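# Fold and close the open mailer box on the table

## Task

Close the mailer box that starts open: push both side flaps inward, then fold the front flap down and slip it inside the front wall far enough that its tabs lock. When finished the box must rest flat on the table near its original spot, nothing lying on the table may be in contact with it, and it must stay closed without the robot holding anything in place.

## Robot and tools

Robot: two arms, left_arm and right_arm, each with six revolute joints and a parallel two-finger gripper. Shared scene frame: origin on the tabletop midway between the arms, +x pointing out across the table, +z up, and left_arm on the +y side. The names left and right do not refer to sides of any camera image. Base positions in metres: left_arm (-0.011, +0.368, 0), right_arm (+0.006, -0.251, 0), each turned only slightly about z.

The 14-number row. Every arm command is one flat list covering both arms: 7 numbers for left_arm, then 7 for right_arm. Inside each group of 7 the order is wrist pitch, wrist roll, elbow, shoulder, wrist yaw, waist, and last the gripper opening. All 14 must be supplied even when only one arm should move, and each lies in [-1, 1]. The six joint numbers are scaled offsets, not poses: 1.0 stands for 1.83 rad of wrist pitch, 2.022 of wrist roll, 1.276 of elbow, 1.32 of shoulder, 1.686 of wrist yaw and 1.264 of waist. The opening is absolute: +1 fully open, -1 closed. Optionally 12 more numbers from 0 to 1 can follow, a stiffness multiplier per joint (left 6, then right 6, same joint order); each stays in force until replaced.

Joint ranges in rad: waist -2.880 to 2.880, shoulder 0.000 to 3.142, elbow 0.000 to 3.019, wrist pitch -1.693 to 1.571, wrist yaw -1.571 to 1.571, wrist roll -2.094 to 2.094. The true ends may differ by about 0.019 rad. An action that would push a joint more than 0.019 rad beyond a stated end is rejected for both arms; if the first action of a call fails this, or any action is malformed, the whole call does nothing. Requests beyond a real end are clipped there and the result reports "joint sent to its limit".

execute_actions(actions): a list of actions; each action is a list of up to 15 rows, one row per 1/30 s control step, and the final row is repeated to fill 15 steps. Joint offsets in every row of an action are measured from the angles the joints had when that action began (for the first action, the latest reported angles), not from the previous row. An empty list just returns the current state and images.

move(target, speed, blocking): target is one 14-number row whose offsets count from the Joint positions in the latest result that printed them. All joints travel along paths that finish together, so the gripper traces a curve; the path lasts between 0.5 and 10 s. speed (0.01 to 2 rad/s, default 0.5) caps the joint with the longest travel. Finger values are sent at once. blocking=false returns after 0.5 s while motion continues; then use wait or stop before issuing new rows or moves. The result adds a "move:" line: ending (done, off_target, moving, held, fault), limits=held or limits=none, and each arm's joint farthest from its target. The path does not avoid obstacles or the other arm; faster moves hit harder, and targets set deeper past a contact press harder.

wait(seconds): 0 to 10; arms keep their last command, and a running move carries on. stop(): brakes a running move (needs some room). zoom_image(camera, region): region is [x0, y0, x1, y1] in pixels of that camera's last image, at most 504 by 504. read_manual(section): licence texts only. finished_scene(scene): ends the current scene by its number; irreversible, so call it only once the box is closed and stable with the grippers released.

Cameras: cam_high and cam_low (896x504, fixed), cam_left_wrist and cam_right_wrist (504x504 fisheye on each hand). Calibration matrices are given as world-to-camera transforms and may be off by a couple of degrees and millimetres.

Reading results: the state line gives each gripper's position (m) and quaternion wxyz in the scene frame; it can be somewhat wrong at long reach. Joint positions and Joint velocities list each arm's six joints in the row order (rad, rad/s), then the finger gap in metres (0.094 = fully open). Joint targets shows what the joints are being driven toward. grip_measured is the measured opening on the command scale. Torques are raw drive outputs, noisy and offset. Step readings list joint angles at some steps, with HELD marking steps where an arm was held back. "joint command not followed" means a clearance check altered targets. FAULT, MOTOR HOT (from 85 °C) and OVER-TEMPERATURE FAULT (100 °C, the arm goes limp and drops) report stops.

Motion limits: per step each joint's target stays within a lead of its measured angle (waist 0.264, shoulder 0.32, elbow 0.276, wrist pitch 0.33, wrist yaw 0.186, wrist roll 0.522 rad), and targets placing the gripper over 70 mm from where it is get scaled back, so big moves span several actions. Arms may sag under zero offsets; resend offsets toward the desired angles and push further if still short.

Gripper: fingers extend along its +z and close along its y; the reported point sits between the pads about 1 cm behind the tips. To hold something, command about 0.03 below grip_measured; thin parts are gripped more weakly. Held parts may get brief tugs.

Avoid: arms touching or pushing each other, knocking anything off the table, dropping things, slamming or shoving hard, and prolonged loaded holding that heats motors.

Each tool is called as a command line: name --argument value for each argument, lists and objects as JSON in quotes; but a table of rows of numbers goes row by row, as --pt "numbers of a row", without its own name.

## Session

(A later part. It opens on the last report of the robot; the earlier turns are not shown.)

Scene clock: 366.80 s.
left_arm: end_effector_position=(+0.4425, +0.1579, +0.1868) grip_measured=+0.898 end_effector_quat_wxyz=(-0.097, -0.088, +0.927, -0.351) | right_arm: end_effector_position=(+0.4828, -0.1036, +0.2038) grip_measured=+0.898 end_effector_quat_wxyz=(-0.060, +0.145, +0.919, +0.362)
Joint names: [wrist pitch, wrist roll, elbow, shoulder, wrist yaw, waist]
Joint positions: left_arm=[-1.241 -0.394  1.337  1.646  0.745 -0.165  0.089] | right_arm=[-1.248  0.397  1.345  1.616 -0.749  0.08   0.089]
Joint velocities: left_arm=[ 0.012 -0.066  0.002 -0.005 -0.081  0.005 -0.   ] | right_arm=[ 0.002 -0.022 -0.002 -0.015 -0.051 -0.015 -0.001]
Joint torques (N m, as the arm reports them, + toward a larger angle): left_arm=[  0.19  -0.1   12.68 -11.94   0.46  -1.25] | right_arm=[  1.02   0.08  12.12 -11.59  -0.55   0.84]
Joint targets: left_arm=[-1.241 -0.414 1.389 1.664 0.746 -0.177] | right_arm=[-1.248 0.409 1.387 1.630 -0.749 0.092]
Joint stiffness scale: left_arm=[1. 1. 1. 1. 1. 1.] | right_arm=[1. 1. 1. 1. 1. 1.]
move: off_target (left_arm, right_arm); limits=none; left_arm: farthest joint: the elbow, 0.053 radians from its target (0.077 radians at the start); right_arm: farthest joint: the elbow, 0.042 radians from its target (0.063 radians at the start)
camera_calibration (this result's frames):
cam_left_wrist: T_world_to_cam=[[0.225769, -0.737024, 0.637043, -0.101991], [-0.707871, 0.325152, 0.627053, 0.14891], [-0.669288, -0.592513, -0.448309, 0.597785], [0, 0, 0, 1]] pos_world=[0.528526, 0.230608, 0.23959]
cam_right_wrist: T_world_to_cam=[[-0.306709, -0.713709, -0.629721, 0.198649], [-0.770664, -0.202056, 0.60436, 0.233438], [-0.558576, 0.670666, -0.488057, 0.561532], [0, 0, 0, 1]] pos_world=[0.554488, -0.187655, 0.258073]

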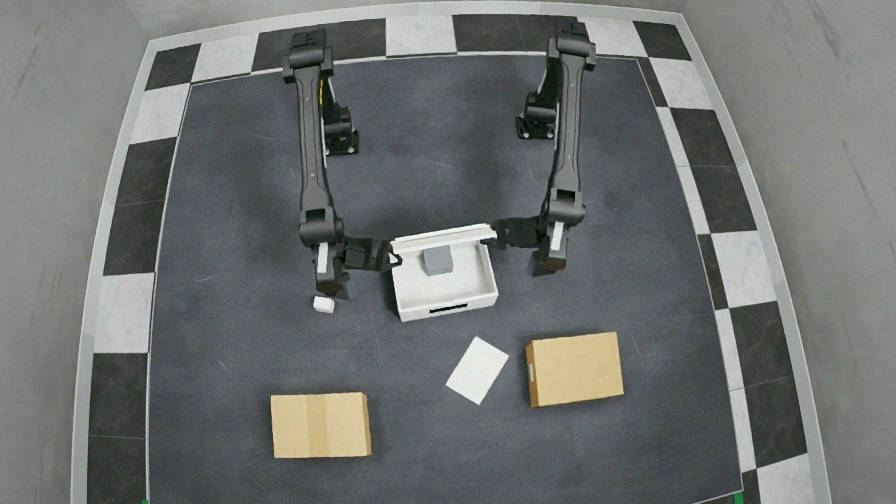

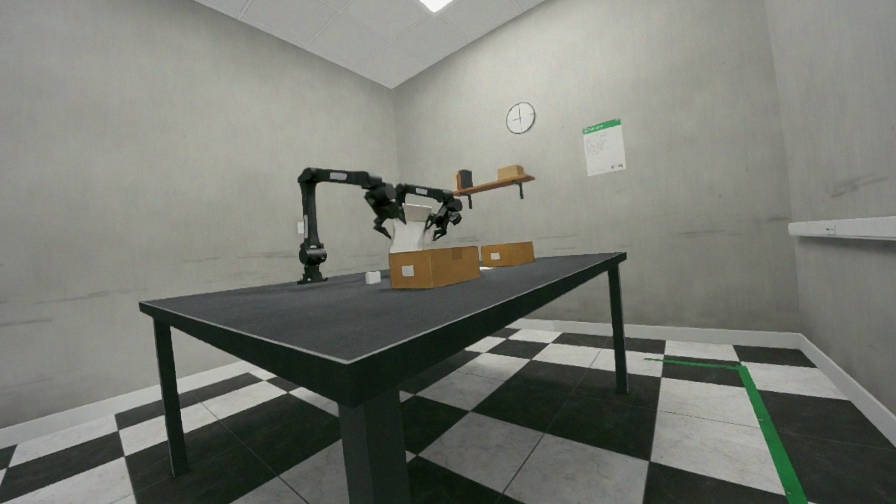

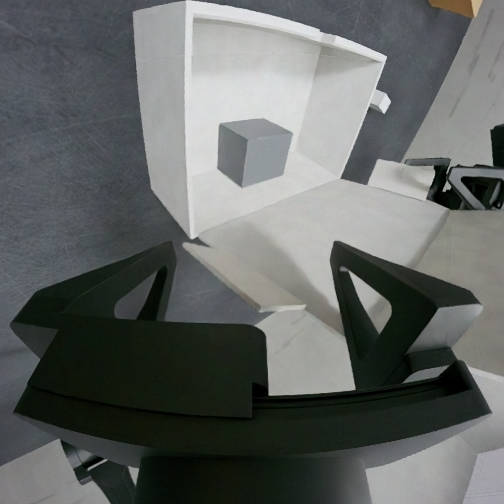

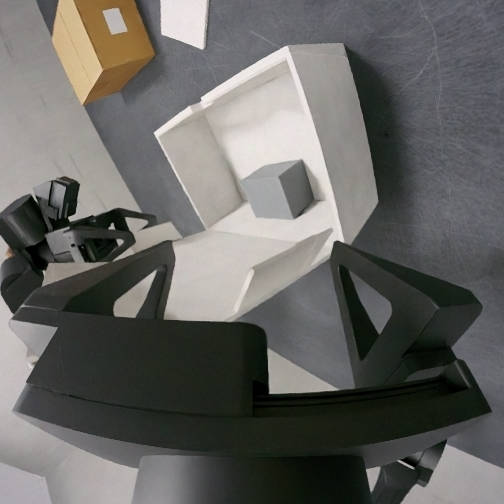

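move --target '[0,-0.17,0.03,0,0,0,0.9,0,0.17,0.03,0,0,0,0.9]' --speed 0.3

execute_actions --actions '[[[0,0,0.03,0,0,0,0.6,0,0,0.03,0,0,0,0.6]],[[0,0,0.03,0,0,0,0.3,0,0,0.03,0,0,0,0.3]]]'

Scene clock: 378.30 s.
left_arm: end_effector_position=(+0.4419, +0.1584, +0.1858) grip_measured=+0.898 end_effector_quat_wxyz=(-0.153, -0.239, +0.901, -0.329) | right_arm: end_effector_position=(+0.4828, -0.1036, +0.2038) grip_measured=+0.898 end_effector_quat_wxyz=(-0.119, +0.294, +0.883, +0.347)
Joint names: [wrist pitch, wrist roll, elbow, shoulder, wrist yaw, waist]
Joint positions: left_arm=[-1.241 -0.723  1.335  1.646  0.743 -0.165  0.089] | right_arm=[-1.248  0.729  1.345  1.616 -0.749  0.08   0.089]
Joint velocities: left_arm=[ 0.012  0.007 -0.022 -0.015  0.007 -0.005 -0.   ] | right_arm=[-0.007 -0.051  0.002 -0.015  0.022 -0.015 -0.   ]
Joint torques (N m, as the arm reports them, + toward a larger angle): left_arm=[  0.17  -0.08  11.69 -13.41   0.49  -0.15] | right_arm=[  0.85   0.04  11.65 -12.35  -0.53  -0.7 ]
Joint targets: left_arm=[-1.241 -0.738 1.376 1.646 0.745 -0.165] | right_arm=[-1.248 0.741 1.383 1.616 -0.749 0.080]
Joint stiffness scale: left_arm=[1. 1. 1. 1. 1. 1.] | right_arm=[1. 1. 1. 1. 1. 1.]
move: off_target (left_arm, right_arm); limits=none; left_arm: farthest joint: the elbow, 0.041 radians from its target (0.038 radians at the start); right_arm: farthest joint: the elbow, 0.038 radians from its target (0.038 radians at the start)
camera_calibration (this result's frames):
cam_left_wrist: T_world_to_cam=[[0.526935, -0.66926, 0.523861, -0.223584], [-0.606801, 0.135327, 0.783249, 0.10538], [-0.59509, -0.730601, -0.3348, 0.565247], [0, 0, 0, 1]] pos_world=[0.518132, 0.249074, 0.223833]
cam_right_wrist: T_world_to_cam=[[-0.59996, -0.603919, -0.524719, 0.330214], [-0.642253, -0.0275012, 0.765999, 0.156581], [-0.477031, 0.796571, -0.371369, 0.511424], [0, 0, 0, 1]] pos_world=[0.542645, -0.203657, 0.243255]

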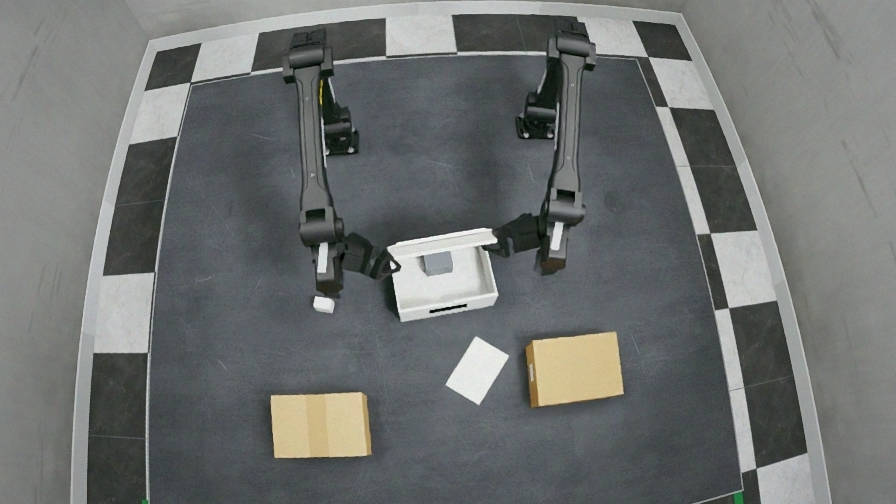

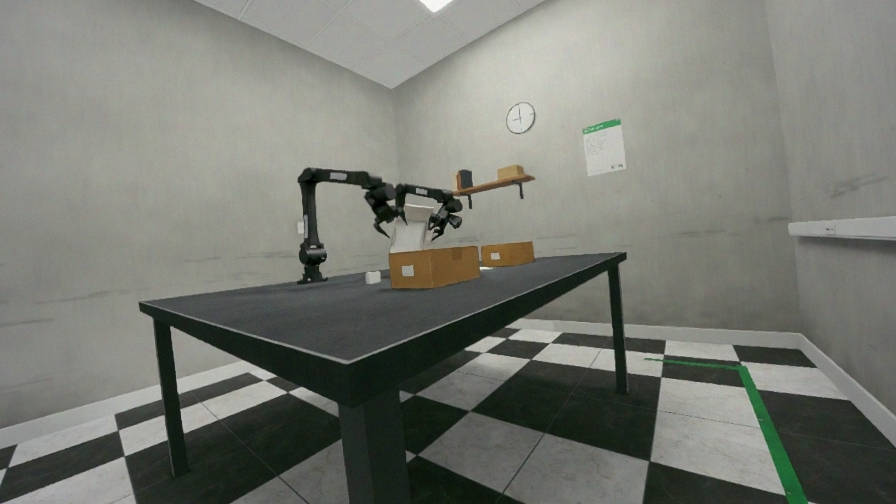

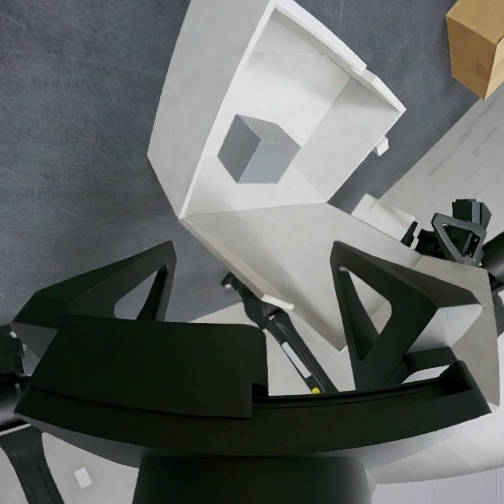

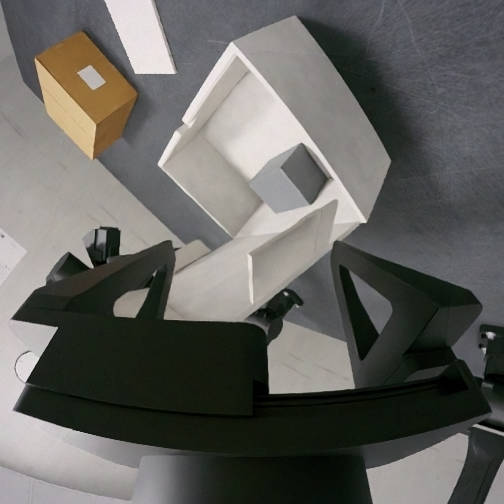

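Scene clock: 379.30 s.
left_arm: end_effector_position=(+0.4419, +0.1584, +0.1858) grip_measured=+0.302 end_effector_quat_wxyz=(-0.153, -0.239, +0.901, -0.329) | right_arm: end_effector_position=(+0.4828, -0.1036, +0.2038) grip_measured=+0.302 end_effector_quat_wxyz=(-0.119, +0.294, +0.883, +0.347)
Joint names: [wrist pitch, wrist roll, elbow, shoulder, wrist yaw, waist]
Joint positions: left_arm=[-1.241 -0.723  1.335  1.646  0.743 -0.165  0.061] | right_arm=[-1.248  0.729  1.345  1.616 -0.749  0.08   0.061]
Joint velocities: left_arm=[-0.022  0.037  0.002 -0.005 -0.022 -0.005 -0.   ] | right_arm=[ 0.007  0.051 -0.002 -0.005 -0.081  0.005 -0.   ]
Joint torques (N m, as the arm reports them, + toward a larger angle): left_arm=[  0.16   0.07  11.5  -13.36   0.41  -0.04] | right_arm=[  0.75  -0.09  11.88 -12.3   -0.52  -0.3 ]
Joint targets: left_arm=[-1.241 -0.723 1.373 1.646 0.743 -0.165] | right_arm=[-1.248 0.729 1.383 1.616 -0.749 0.080]
Joint stiffness scale: left_arm=[1. 1. 1. 1. 1. 1.] | right_arm=[1. 1. 1. 1. 1. 1.]
Step readings (joint positions; steps 1 to 15: 1st action; 16 to 30: 2nd action):
0: left_arm=[-1.241 -0.723 1.335 1.646 0.743 -0.165] | right_arm=[-1.248 0.729 1.345 1.616 -0.749 0.080]
1: left_arm=[-1.241 -0.723 1.335 1.646 0.743 -0.165] | right_arm=[-1.248 0.729 1.345 1.616 -0.749 0.080]
2: left_arm=[-1.241 -0.723 1.335 1.646 0.743 -0.165] | right_arm=[-1.248 0.729 1.345 1.616 -0.749 0.080]
4: left_arm=[-1.241 -0.723 1.335 1.646 0.743 -0.165] | right_arm=[-1.248 0.729 1.345 1.616 -0.749 0.080]
8: left_arm=[-1.241 -0.723 1.335 1.646 0.743 -0.165] | right_arm=[-1.248 0.729 1.345 1.616 -0.749 0.080]
15: left_arm=[-1.241 -0.723 1.335 1.646 0.743 -0.165] | right_arm=[-1.248 0.729 1.345 1.616 -0.749 0.080]
16: left_arm=[-1.241 -0.723 1.335 1.646 0.743 -0.165] | right_arm=[-1.248 0.729 1.345 1.616 -0.749 0.080]
17: left_arm=[-1.241 -0.723 1.335 1.646 0.743 -0.165] | right_arm=[-1.248 0.729 1.345 1.616 -0.749 0.080]
19: left_arm=[-1.241 -0.723 1.335 1.646 0.743 -0.165] | right_arm=[-1.248 0.729 1.345 1.616 -0.749 0.080]
23: left_arm=[-1.241 -0.723 1.335 1.646 0.743 -0.165] | right_arm=[-1.248 0.729 1.345 1.616 -0.749 0.080]
30: Joint positions above
camera_calibration (this result's frames):
cam_left_wrist: T_world_to_cam=[[0.526935, -0.66926, 0.523861, -0.223584], [-0.606801, 0.135327, 0.783249, 0.10538], [-0.59509, -0.730601, -0.3348, 0.565247], [0, 0, 0, 1]] pos_world=[0.518132, 0.249074, 0.223833]
cam_right_wrist: T_world_to_cam=[[-0.59996, -0.603919, -0.524719, 0.330214], [-0.642253, -0.0275012, 0.765999, 0.156581], [-0.477031, 0.796571, -0.371369, 0.511424], [0, 0, 0, 1]] pos_world=[0.542645, -0.203657, 0.243255]

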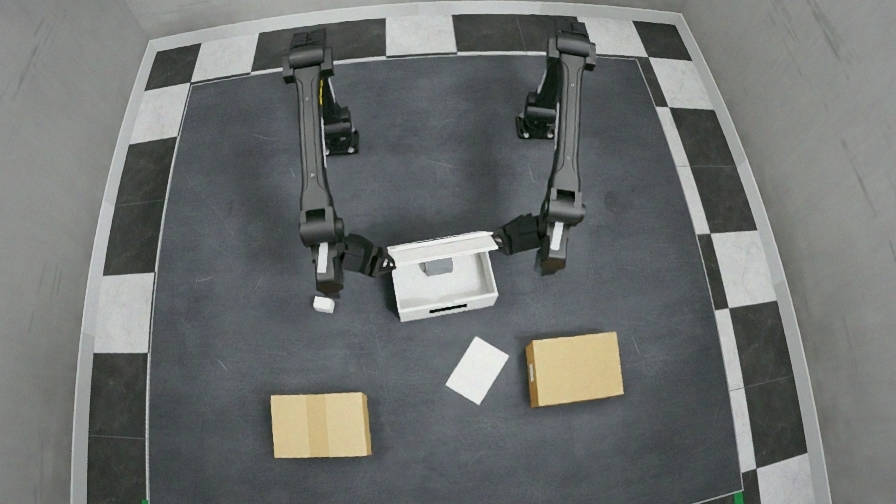

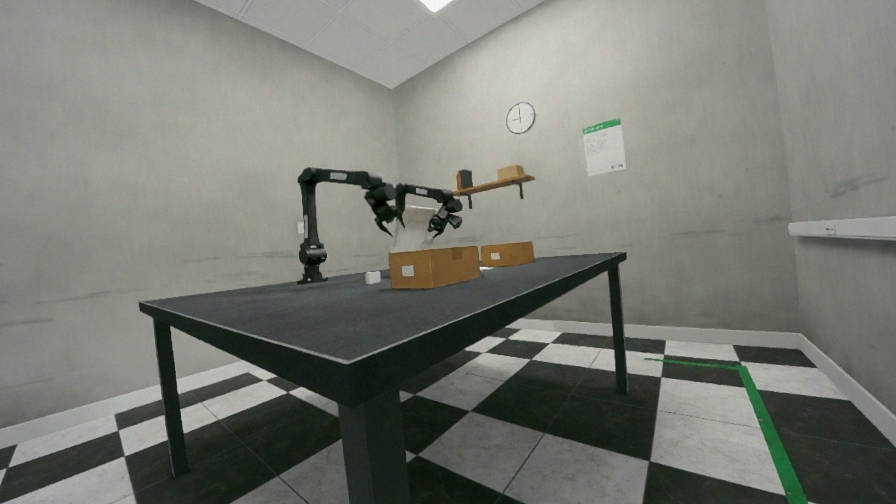

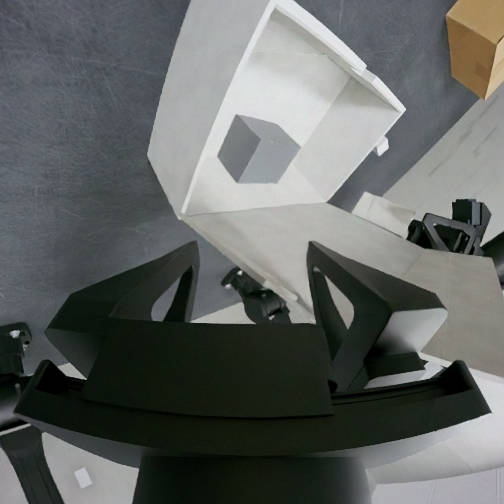

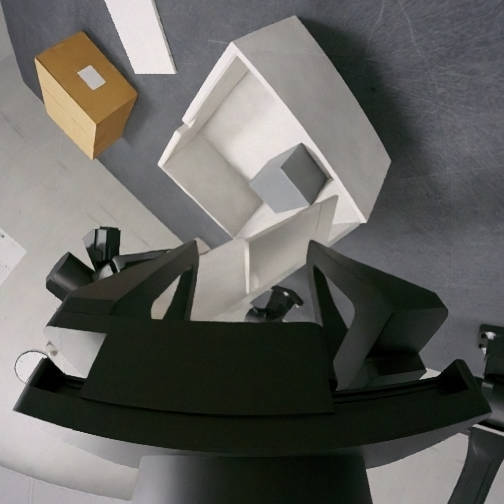

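move --target '[0,0.05,0.06,0.03,0,-0.07,0.3,0,-0.05,0.05,0.02,0,0.07,0.3]' --speed 0.07

zoom_image --camera "cam_high" --region '[340, 200, 550, 330]'

Scene clock: 389.43 s.
left_arm: end_effector_position=(+0.4385, +0.1445, +0.1860) grip_measured=+0.301 end_effector_quat_wxyz=(-0.148, -0.192, +0.913, -0.329) | right_arm: end_effector_position=(+0.4857, -0.0925, +0.2049) grip_measured=+0.301 end_effector_quat_wxyz=(-0.104, +0.247, +0.899, +0.347)
Joint names: [wrist pitch, wrist roll, elbow, shoulder, wrist yaw, waist]
Joint positions: left_arm=[-1.254 -0.648  1.351  1.656  0.738 -0.196  0.061] | right_arm=[-1.248  0.649  1.364  1.627 -0.739  0.105  0.061]
Joint velocities: left_arm=[-0.007 -0.022  0.002 -0.005 -0.022 -0.005  0.001] | right_arm=[-0.007 -0.051 -0.002  0.005 -0.022 -0.005  0.001]
Joint torques (N m, as the arm reports them, + toward a larger angle): left_arm=[  0.7    0.3   13.37 -11.21   0.65  -4.73] | right_arm=[  0.91  -0.31  12.34 -10.99  -0.93   4.08]
Joint targets: left_arm=[-1.241 -0.622 1.411 1.685 0.743 -0.254] | right_arm=[-1.248 0.628 1.408 1.642 -0.749 0.168]
Joint stiffness scale: left_arm=[1. 1. 1. 1. 1. 1.] | right_arm=[1. 1. 1. 1. 1. 1.]
move: off_target (left_arm, right_arm); limits=none; left_arm: farthest joint: the elbow, 0.061 radians from its target (0.077 radians at the start); right_arm: farthest joint: the waist, 0.064 radians from its target (0.088 radians at the start)
camera_calibration (this result's frames):
cam_left_wrist: T_world_to_cam=[[0.444573, -0.709501, 0.546776, -0.193504], [-0.626244, 0.19025, 0.756058, 0.110638], [-0.640447, -0.678538, -0.359741, 0.570104], [0, 0, 0, 1]] pos_world=[0.520435, 0.228497, 0.227244]
cam_right_wrist: T_world_to_cam=[[-0.513652, -0.654555, -0.554725, 0.298767], [-0.685116, -0.0763063, 0.724426, 0.182709], [-0.516506, 0.752154, -0.409251, 0.527178], [0, 0, 0, 1]] pos_world=[0.55093, -0.187018, 0.249122]

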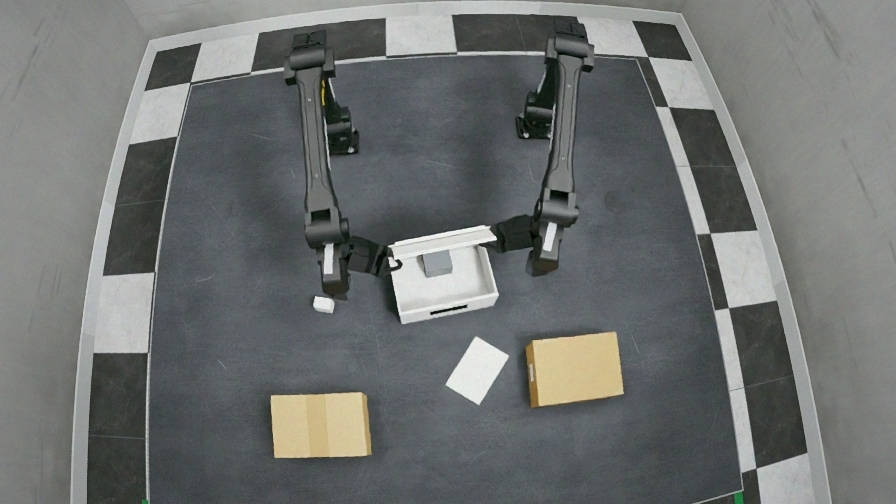

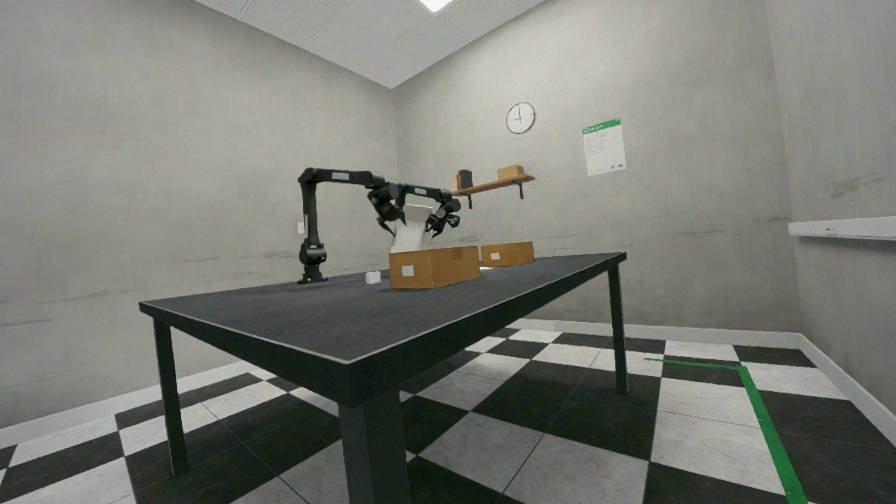

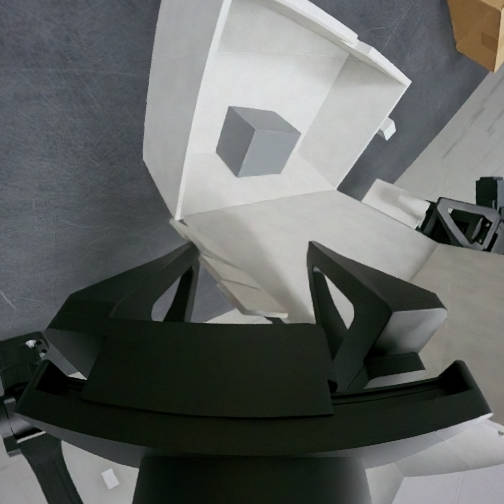

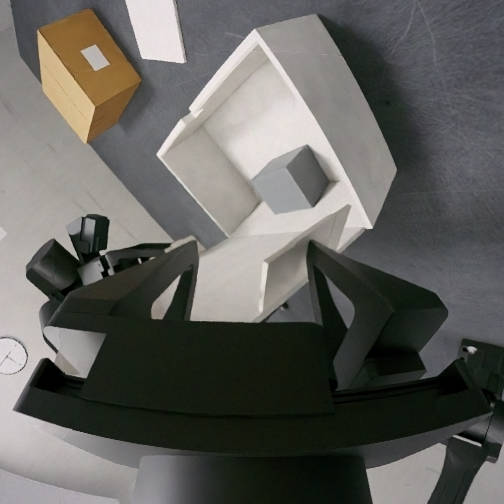

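Region (340, 200, 550, 330) of cam_high's 896x504 image, scaled by 2.400, with more detail than that image has; it fills the top 312 rows of this view, and the rest is white.

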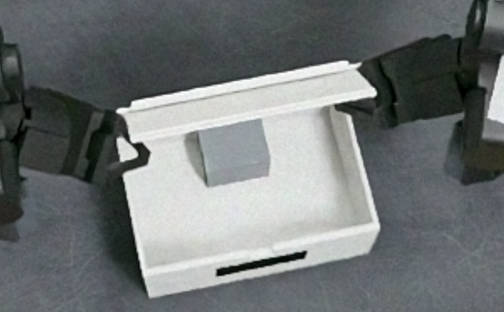

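move --target '[0,-0.06,0.03,0,0,0,0.3,0,0,0.03,0,0,0.0,0.3]' --speed 0.1

execute_actions --actions '[[[0,0,0.03,0,0,-0.02,0.1,0,0,0.03,0,0,0.02,0.1]],[[0,0,0.03,0,0,-0.02,-0.1,0,0,0.03,0,0,0.02,-0.1]],[[0,0,0.03,0,0,-0.02,-0.3,0,0,0.03,0,0,0.02,-0.3]],[[0,0,0.03,0,0,-0.02,-0.5,0,0,0.03,0,0,0.02,-0.5]]]'

zoom_image --camera "cam_high" --region '[340, 200, 550, 330]'

Scene clock: 402.83 s.
left_arm: end_effector_position=(+0.4382, +0.1465, +0.1849) grip_measured=+0.301 end_effector_quat_wxyz=(-0.166, -0.243, +0.901, -0.320) | right_arm: end_effector_position=(+0.4862, -0.0943, +0.2046) grip_measured=+0.301 end_effector_quat_wxyz=(-0.103, +0.248, +0.899, +0.346)
Joint names: [wrist pitch, wrist roll, elbow, shoulder, wrist yaw, waist]
Joint positions: left_arm=[-1.255 -0.754  1.348  1.656  0.737 -0.192  0.061] | right_arm=[-1.248  0.649  1.364  1.627 -0.737  0.102  0.061]
Joint velocities: left_arm=[-0.022 -0.095 -0.002 -0.015 -0.022 -0.024  0.   ] | right_arm=[-0.002 -0.066 -0.007 -0.015 -0.037 -0.005 -0.001]
Joint torques (N m, as the arm reports them, + toward a larger angle): left_arm=[  0.22  -0.07  11.67 -13.43   0.44  -0.39] | right_arm=[  1.01  -0.06  11.92 -12.37  -0.62  -0.2 ]
Joint targets: left_arm=[-1.253 -0.770 1.389 1.656 0.738 -0.196] | right_arm=[-1.248 0.649 1.402 1.627 -0.739 0.105]
Joint stiffness scale: left_arm=[1. 1. 1. 1. 1. 1.] | right_arm=[1. 1. 1. 1. 1. 1.]
move: off_target (left_arm, right_arm); limits=none; left_arm: farthest joint: the elbow, 0.041 radians from its target (0.039 radians at the start); right_arm: farthest joint: the elbow, 0.038 radians from its target (0.038 radians at the start)
camera_calibration (this result's frames):
cam_left_wrist: T_world_to_cam=[[0.540275, -0.677605, 0.498952, -0.229162], [-0.58184, 0.127544, 0.80324, 0.0918677], [-0.607918, -0.724281, -0.325349, 0.557026], [0, 0, 0, 1]] pos_world=[0.515889, 0.236445, 0.221777]
cam_right_wrist: T_world_to_cam=[[-0.515297, -0.654515, -0.553244, 0.298191], [-0.68569, -0.0723792, 0.724287, 0.183836], [-0.5141, 0.752576, -0.411497, 0.52801], [0, 0, 0, 1]] pos_world=[0.551161, -0.188891, 0.249097]

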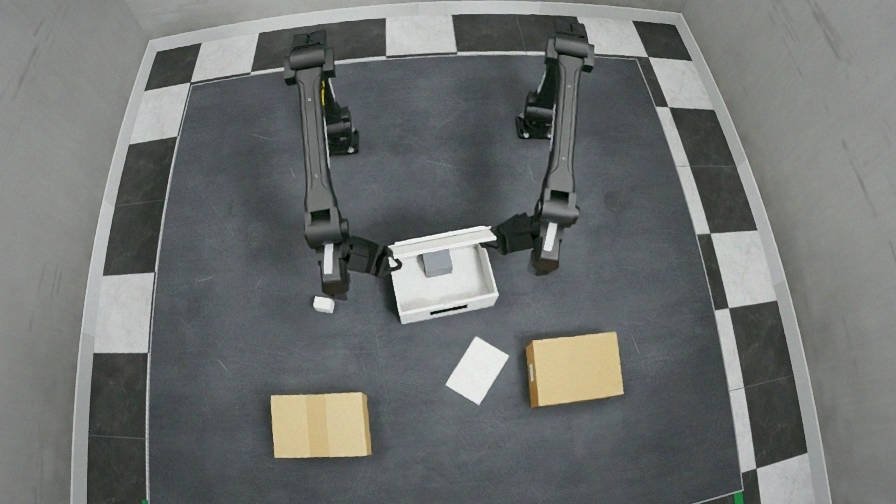

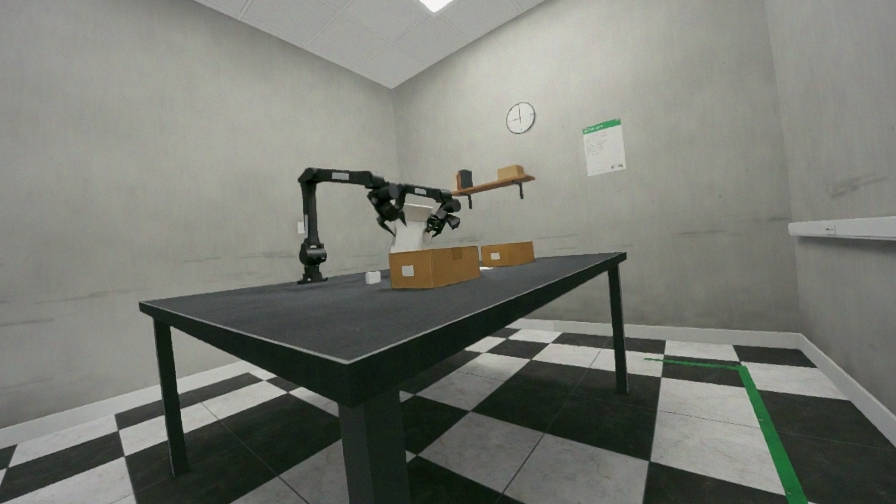

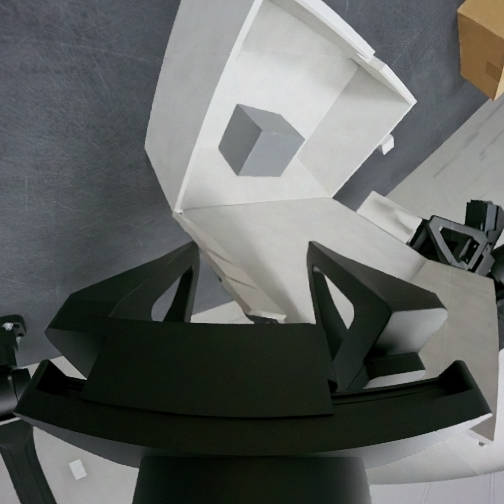

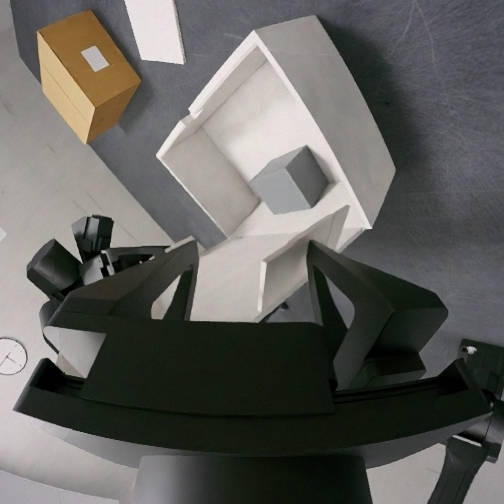

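Scene clock: 404.83 s.
left_arm: end_effector_position=(+0.4351, +0.1431, +0.1834) grip_measured=-0.496 end_effector_quat_wxyz=(-0.167, -0.240, +0.904, -0.311) | right_arm: end_effector_position=(+0.4866, -0.0975, +0.2009) grip_measured=-0.498 end_effector_quat_wxyz=(-0.098, +0.250, +0.904, +0.332)
Joint names: [wrist pitch, wrist roll, elbow, shoulder, wrist yaw, waist]
Joint positions: left_arm=[-1.26  -0.757  1.349  1.656  0.721 -0.205  0.024] | right_arm=[-1.248  0.649  1.364  1.627 -0.706  0.103  0.024]
Joint velocities: left_arm=[ 0.012  0.081 -0.002  0.005 -0.007 -0.024 -0.002] | right_arm=[-0.002 -0.066 -0.012 -0.024 -0.007  0.005 -0.   ]
Joint torques (N m, as the arm reports them, + toward a larger angle): left_arm=[  0.13   0.09  11.41 -13.41   0.41  -1.67] | right_arm=[  0.89  -0.06  11.91 -12.31  -0.75   1.07]
Joint targets: left_arm=[-1.260 -0.754 1.387 1.656 0.722 -0.224] | right_arm=[-1.248 0.649 1.402 1.627 -0.711 0.128]
Joint stiffness scale: left_arm=[1. 1. 1. 1. 1. 1.] | right_arm=[1. 1. 1. 1. 1. 1.]
Step readings (joint positions; steps 1 to 15: 1st action; 16 to 30: 2nd action; 31 to 45: 3rd action; 46 to 60: 4th action):
0: left_arm=[-1.255 -0.754 1.348 1.656 0.737 -0.192] | right_arm=[-1.248 0.649 1.364 1.627 -0.737 0.102]
1: left_arm=[-1.255 -0.754 1.348 1.656 0.737 -0.193] | right_arm=[-1.248 0.649 1.364 1.627 -0.736 0.102]
2: left_arm=[-1.255 -0.754 1.348 1.656 0.737 -0.194] | right_arm=[-1.248 0.649 1.364 1.627 -0.735 0.102]
4: left_arm=[-1.255 -0.754 1.348 1.656 0.734 -0.196] | right_arm=[-1.248 0.649 1.364 1.627 -0.732 0.103]
8: left_arm=[-1.255 -0.754 1.348 1.656 0.734 -0.196] | right_arm=[-1.248 0.649 1.364 1.627 -0.732 0.103]
15: left_arm=[-1.255 -0.754 1.348 1.656 0.734 -0.196] | right_arm=[-1.248 0.649 1.364 1.627 -0.732 0.103]
16: left_arm=[-1.255 -0.754 1.348 1.656 0.731 -0.196] | right_arm=[-1.248 0.649 1.364 1.627 -0.729 0.103]
17: left_arm=[-1.257 -0.754 1.348 1.656 0.727 -0.196] | right_arm=[-1.248 0.649 1.364 1.627 -0.723 0.103]
19: left_arm=[-1.257 -0.754 1.348 1.656 0.727 -0.197] | right_arm=[-1.248 0.649 1.364 1.627 -0.721 0.103]
23: left_arm=[-1.258 -0.754 1.348 1.656 0.727 -0.197] | right_arm=[-1.248 0.649 1.364 1.627 -0.721 0.103]
30: left_arm=[-1.258 -0.754 1.348 1.656 0.727 -0.197] | right_arm=[-1.248 0.649 1.364 1.627 -0.721 0.103]
31: left_arm=[-1.258 -0.754 1.348 1.656 0.723 -0.197] | right_arm=[-1.248 0.649 1.364 1.627 -0.715 0.103]
32: left_arm=[-1.260 -0.754 1.348 1.656 0.722 -0.197] | right_arm=[-1.248 0.649 1.364 1.627 -0.711 0.103]
34: left_arm=[-1.260 -0.754 1.348 1.656 0.722 -0.199] | right_arm=[-1.248 0.649 1.364 1.627 -0.711 0.103]
38: left_arm=[-1.260 -0.754 1.348 1.656 0.722 -0.199] | right_arm=[-1.248 0.649 1.364 1.627 -0.711 0.103]
45: left_arm=[-1.260 -0.754 1.348 1.656 0.722 -0.199] | right_arm=[-1.248 0.649 1.364 1.627 -0.711 0.103]
46: left_arm=[-1.260 -0.755 1.348 1.656 0.722 -0.199] | right_arm=[-1.248 0.649 1.364 1.627 -0.706 0.103]
47: left_arm=[-1.260 -0.757 1.348 1.656 0.722 -0.200] | right_arm=[-1.248 0.649 1.364 1.627 -0.706 0.103]
49: left_arm=[-1.260 -0.757 1.349 1.656 0.722 -0.204] | right_arm=[-1.248 0.649 1.364 1.627 -0.706 0.103]
53: left_arm=[-1.260 -0.757 1.349 1.656 0.721 -0.205] | right_arm=[-1.248 0.649 1.364 1.627 -0.706 0.103]
60: Joint positions above
camera_calibration (this result's frames):
cam_left_wrist: T_world_to_cam=[[0.534142, -0.691603, 0.486187, -0.222059], [-0.578803, 0.119997, 0.80659, 0.0909208], [-0.616181, -0.71224, -0.336206, 0.556004], [0, 0, 0, 1]] pos_world=[0.513836, 0.231522, 0.221559]
cam_right_wrist: T_world_to_cam=[[-0.514251, -0.671078, -0.534042, 0.288243], [-0.68738, -0.0498779, 0.724583, 0.189462], [-0.512889, 0.739707, -0.435636, 0.532102], [0, 0, 0, 1]] pos_world=[0.551371, -0.190716, 0.248456]

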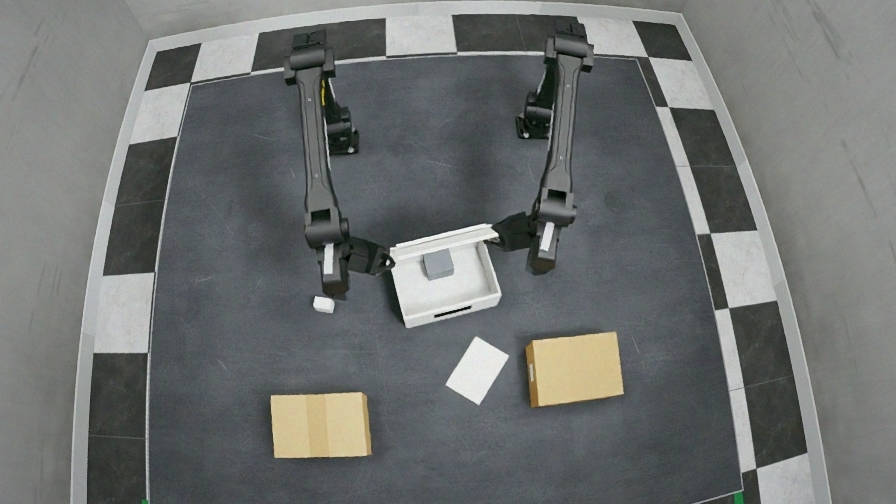

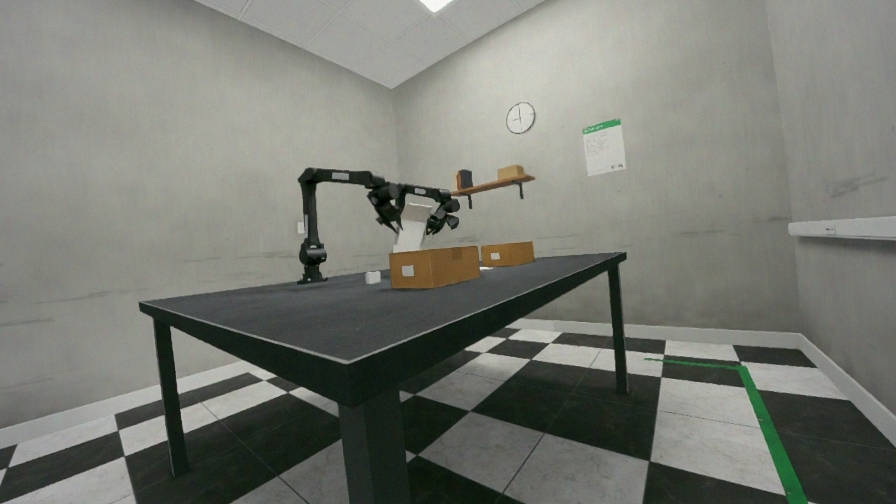

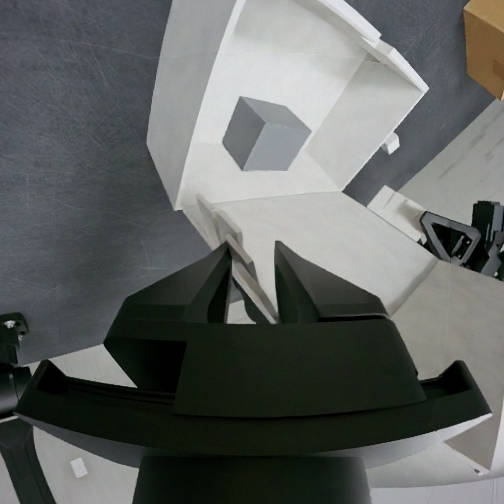

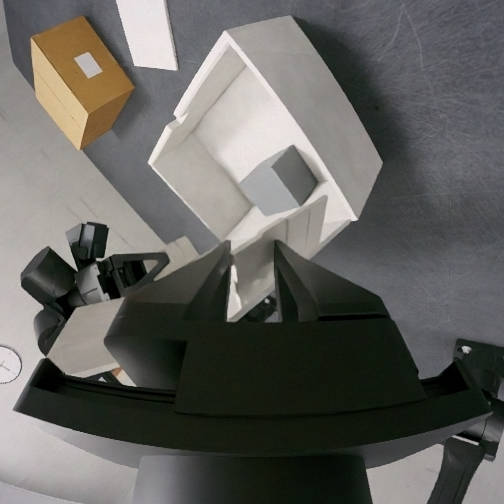

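Region (340, 200, 550, 330) of cam_high's 896x504 image, scaled by 2.400, with more detail than that image has; it fills the top 312 rows of this view, and the rest is white.

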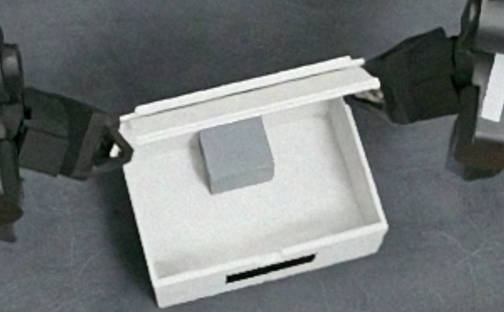

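move --target '[0,0.1,0.11,0.07,0.012,-0.045,-0.5,0,-0.08,0.02,0,-0.02,0.065,-0.5]' --speed 0.07

zoom_image --camera "cam_high" --region '[340, 200, 550, 330]'

Scene clock: 416.73 s.
left_arm: end_effector_position=(+0.4570, +0.1357, +0.1850) grip_measured=-0.497 end_effector_quat_wxyz=(-0.139, -0.155, +0.922, -0.325) | right_arm: end_effector_position=(+0.4852, -0.0930, +0.2015) grip_measured=-0.498 end_effector_quat_wxyz=(-0.076, +0.179, +0.920, +0.341)
Joint names: [wrist pitch, wrist roll, elbow, shoulder, wrist yaw, waist]
Joint positions: left_arm=[-1.282 -0.576  1.427  1.714  0.722 -0.208  0.024] | right_arm=[-1.248  0.502  1.364  1.627 -0.711  0.111  0.024]
Joint velocities: left_arm=[-0.017  0.051  0.002  0.005 -0.007  0.005  0.001] | right_arm=[ 0.012  0.022 -0.017  0.005 -0.095  0.005 -0.001]
Joint torques (N m, as the arm reports them, + toward a larger angle): left_arm=[  1.15   0.24  13.51 -11.55   1.23  -4.29] | right_arm=[  0.84  -0.24  10.72 -12.89  -1.65   5.26]
Joint targets: left_arm=[-1.260 -0.555 1.489 1.749 0.742 -0.262] | right_arm=[-1.248 0.487 1.389 1.627 -0.739 0.186]
Joint stiffness scale: left_arm=[1. 1. 1. 1. 1. 1.] | right_arm=[1. 1. 1. 1. 1. 1.]
move: off_target (left_arm, right_arm); limits=none; left_arm: farthest joint: the elbow, 0.062 radians from its target (0.141 radians at the start); right_arm: farthest joint: the waist, 0.074 radians from its target (0.082 radians at the start)
camera_calibration (this result's frames):
cam_left_wrist: T_world_to_cam=[[0.373051, -0.740027, 0.559636, -0.173031], [-0.643662, 0.228001, 0.730558, 0.1322], [-0.66823, -0.632752, -0.391272, 0.587888], [0, 0, 0, 1]] pos_world=[0.542487, 0.213798, 0.230279]
cam_right_wrist: T_world_to_cam=[[-0.377219, -0.720675, -0.581664, 0.229346], [-0.741978, -0.140688, 0.655497, 0.220324], [-0.554234, 0.678847, -0.481655, 0.552009], [0, 0, 0, 1]] pos_world=[0.555931, -0.178449, 0.254858]

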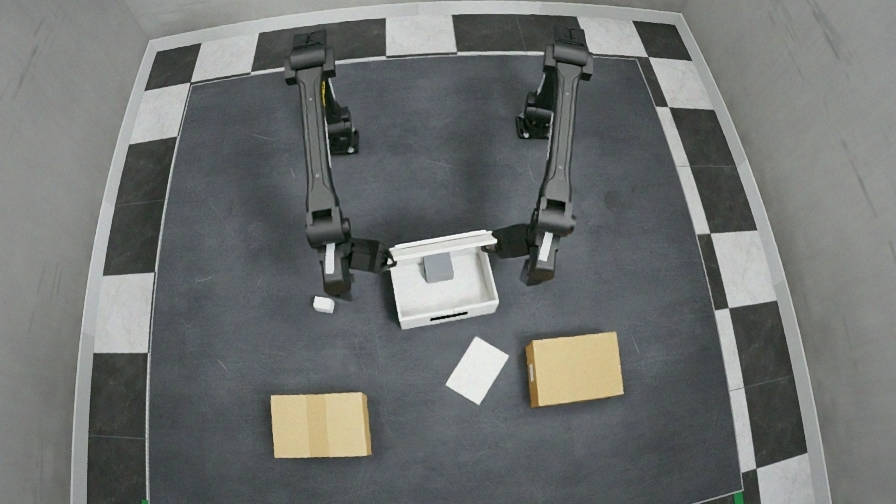

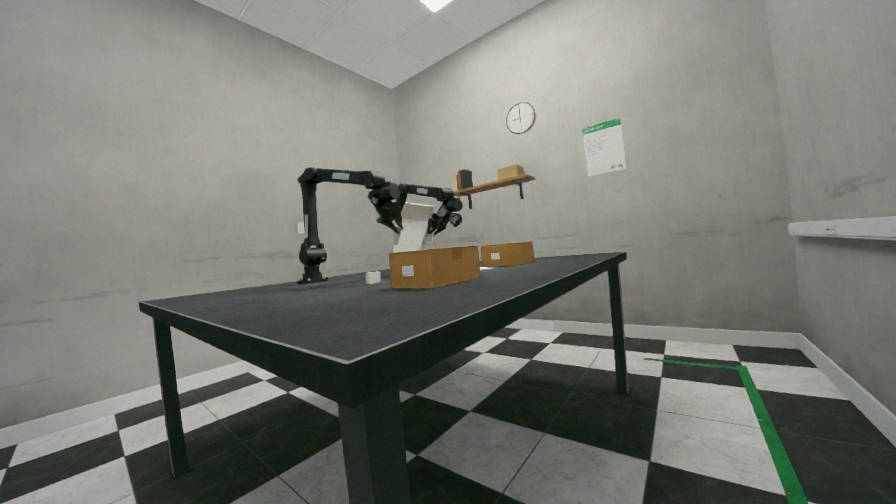

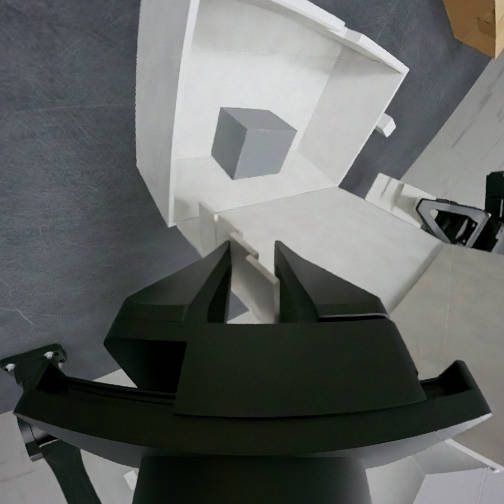

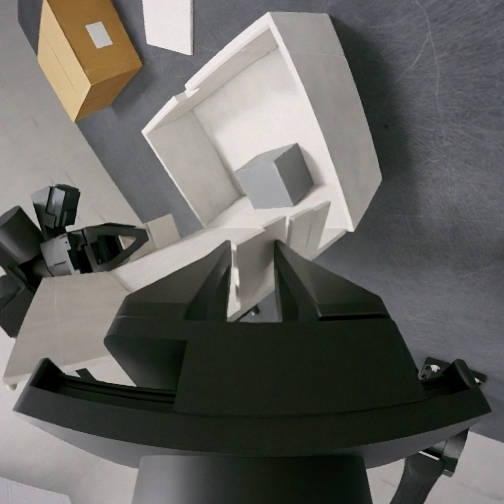

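Region (340, 200, 550, 330) of cam_high's 896x504 image, scaled by 2.400, with more detail than that image has; it fills the top 312 rows of this view, and the rest is white.

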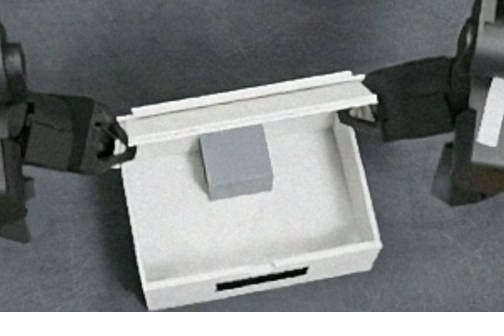

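move --target '[0.105,0.1,-0.095,0.04,0.31,0.075,-0.2,0.1,-0.08,-0.1,0.04,-0.32,-0.075,-0.2]' --speed 0.2

zoom_image --camera "cam_high" --region '[340, 200, 550, 330]'

Scene clock: 438.87 s.
left_arm: end_effector_position=(+0.4630, +0.1408, +0.1919) grip_measured=-0.200 end_effector_quat_wxyz=(-0.146, -0.103, +0.811, -0.557) | right_arm: end_effector_position=(+0.4878, -0.0938, +0.2048) grip_measured=-0.201 end_effector_quat_wxyz=(-0.078, +0.131, +0.806, +0.573)
Joint names: [wrist pitch, wrist roll, elbow, shoulder, wrist yaw, waist]
Joint positions: left_arm=[-1.107 -0.392  1.294  1.748  1.227 -0.101  0.038] | right_arm=[-1.077  0.349  1.231  1.675 -1.232  0.007  0.038]
Joint velocities: left_arm=[-0.012 -0.022 -0.002 -0.005  0.007 -0.024 -0.001] | right_arm=[ 0.002  0.007 -0.022 -0.005  0.007  0.005  0.   ]
Joint torques (N m, as the arm reports them, + toward a larger angle): left_arm=[  0.97   0.27   8.81 -12.83   1.42  -1.22] | right_arm=[  1.36  -0.19   8.69 -12.22  -1.45   0.63]
Joint targets: left_arm=[-1.090 -0.373 1.306 1.766 1.245 -0.114] | right_arm=[-1.065 0.340 1.236 1.680 -1.250 0.017]
Joint stiffness scale: left_arm=[1. 1. 1. 1. 1. 1.] | right_arm=[1. 1. 1. 1. 1. 1.]
move: done; limits=none; left_arm: farthest joint: the shoulder, 0.019 radians from its target (0.053 radians at the start); right_arm: farthest joint: the wrist yaw, 0.019 radians from its target (0.540 radians at the start)
camera_calibration (this result's frames):
cam_left_wrist: T_world_to_cam=[[0.324425, -0.356178, 0.876291, -0.267629], [-0.682318, 0.553493, 0.477585, 0.150463], [-0.655126, -0.75285, -0.0634598, 0.545822], [0, 0, 0, 1]] pos_world=[0.547071, 0.232318, 0.197299]
cam_right_wrist: T_world_to_cam=[[-0.298997, -0.333071, -0.89424, 0.29393], [-0.790495, -0.438471, 0.427623, 0.262334], [-0.534527, 0.83475, -0.13219, 0.488992], [0, 0, 0, 1]] pos_world=[0.556637, -0.19526, 0.215304]

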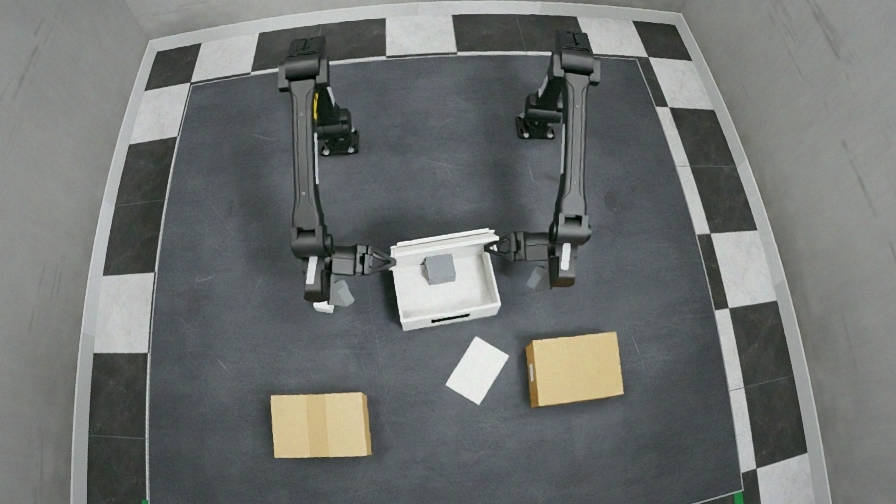

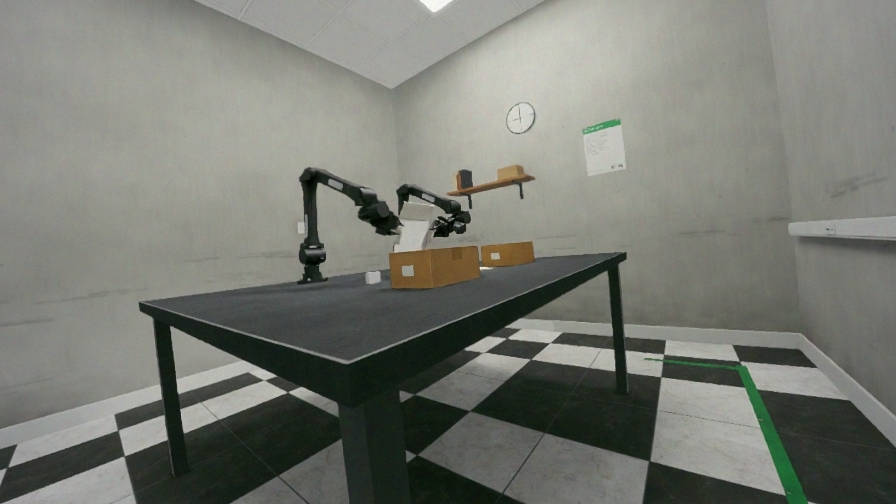

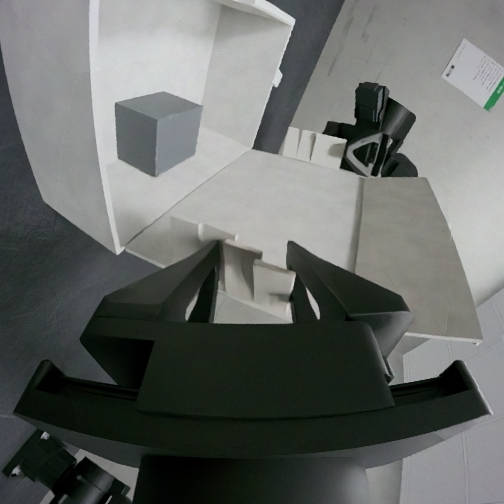

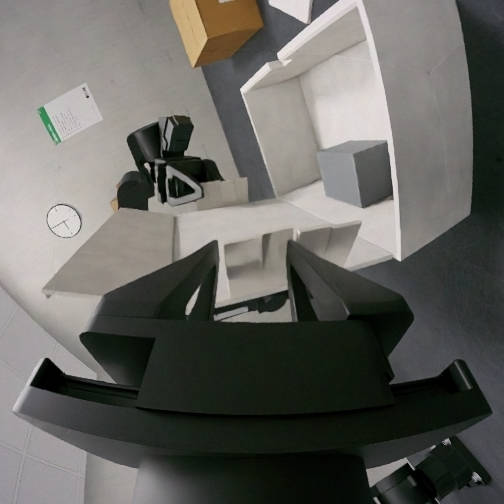

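Region (340, 200, 550, 330) of cam_high's 896x504 image, scaled by 2.400, with more detail than that image has; it fills the top 312 rows of this view, and the rest is white.

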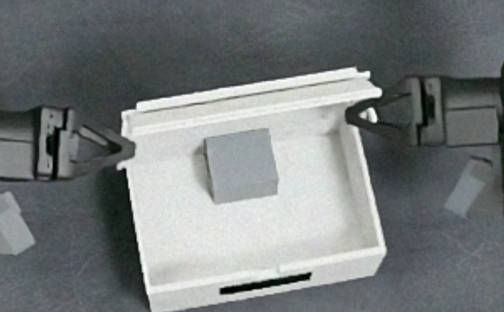

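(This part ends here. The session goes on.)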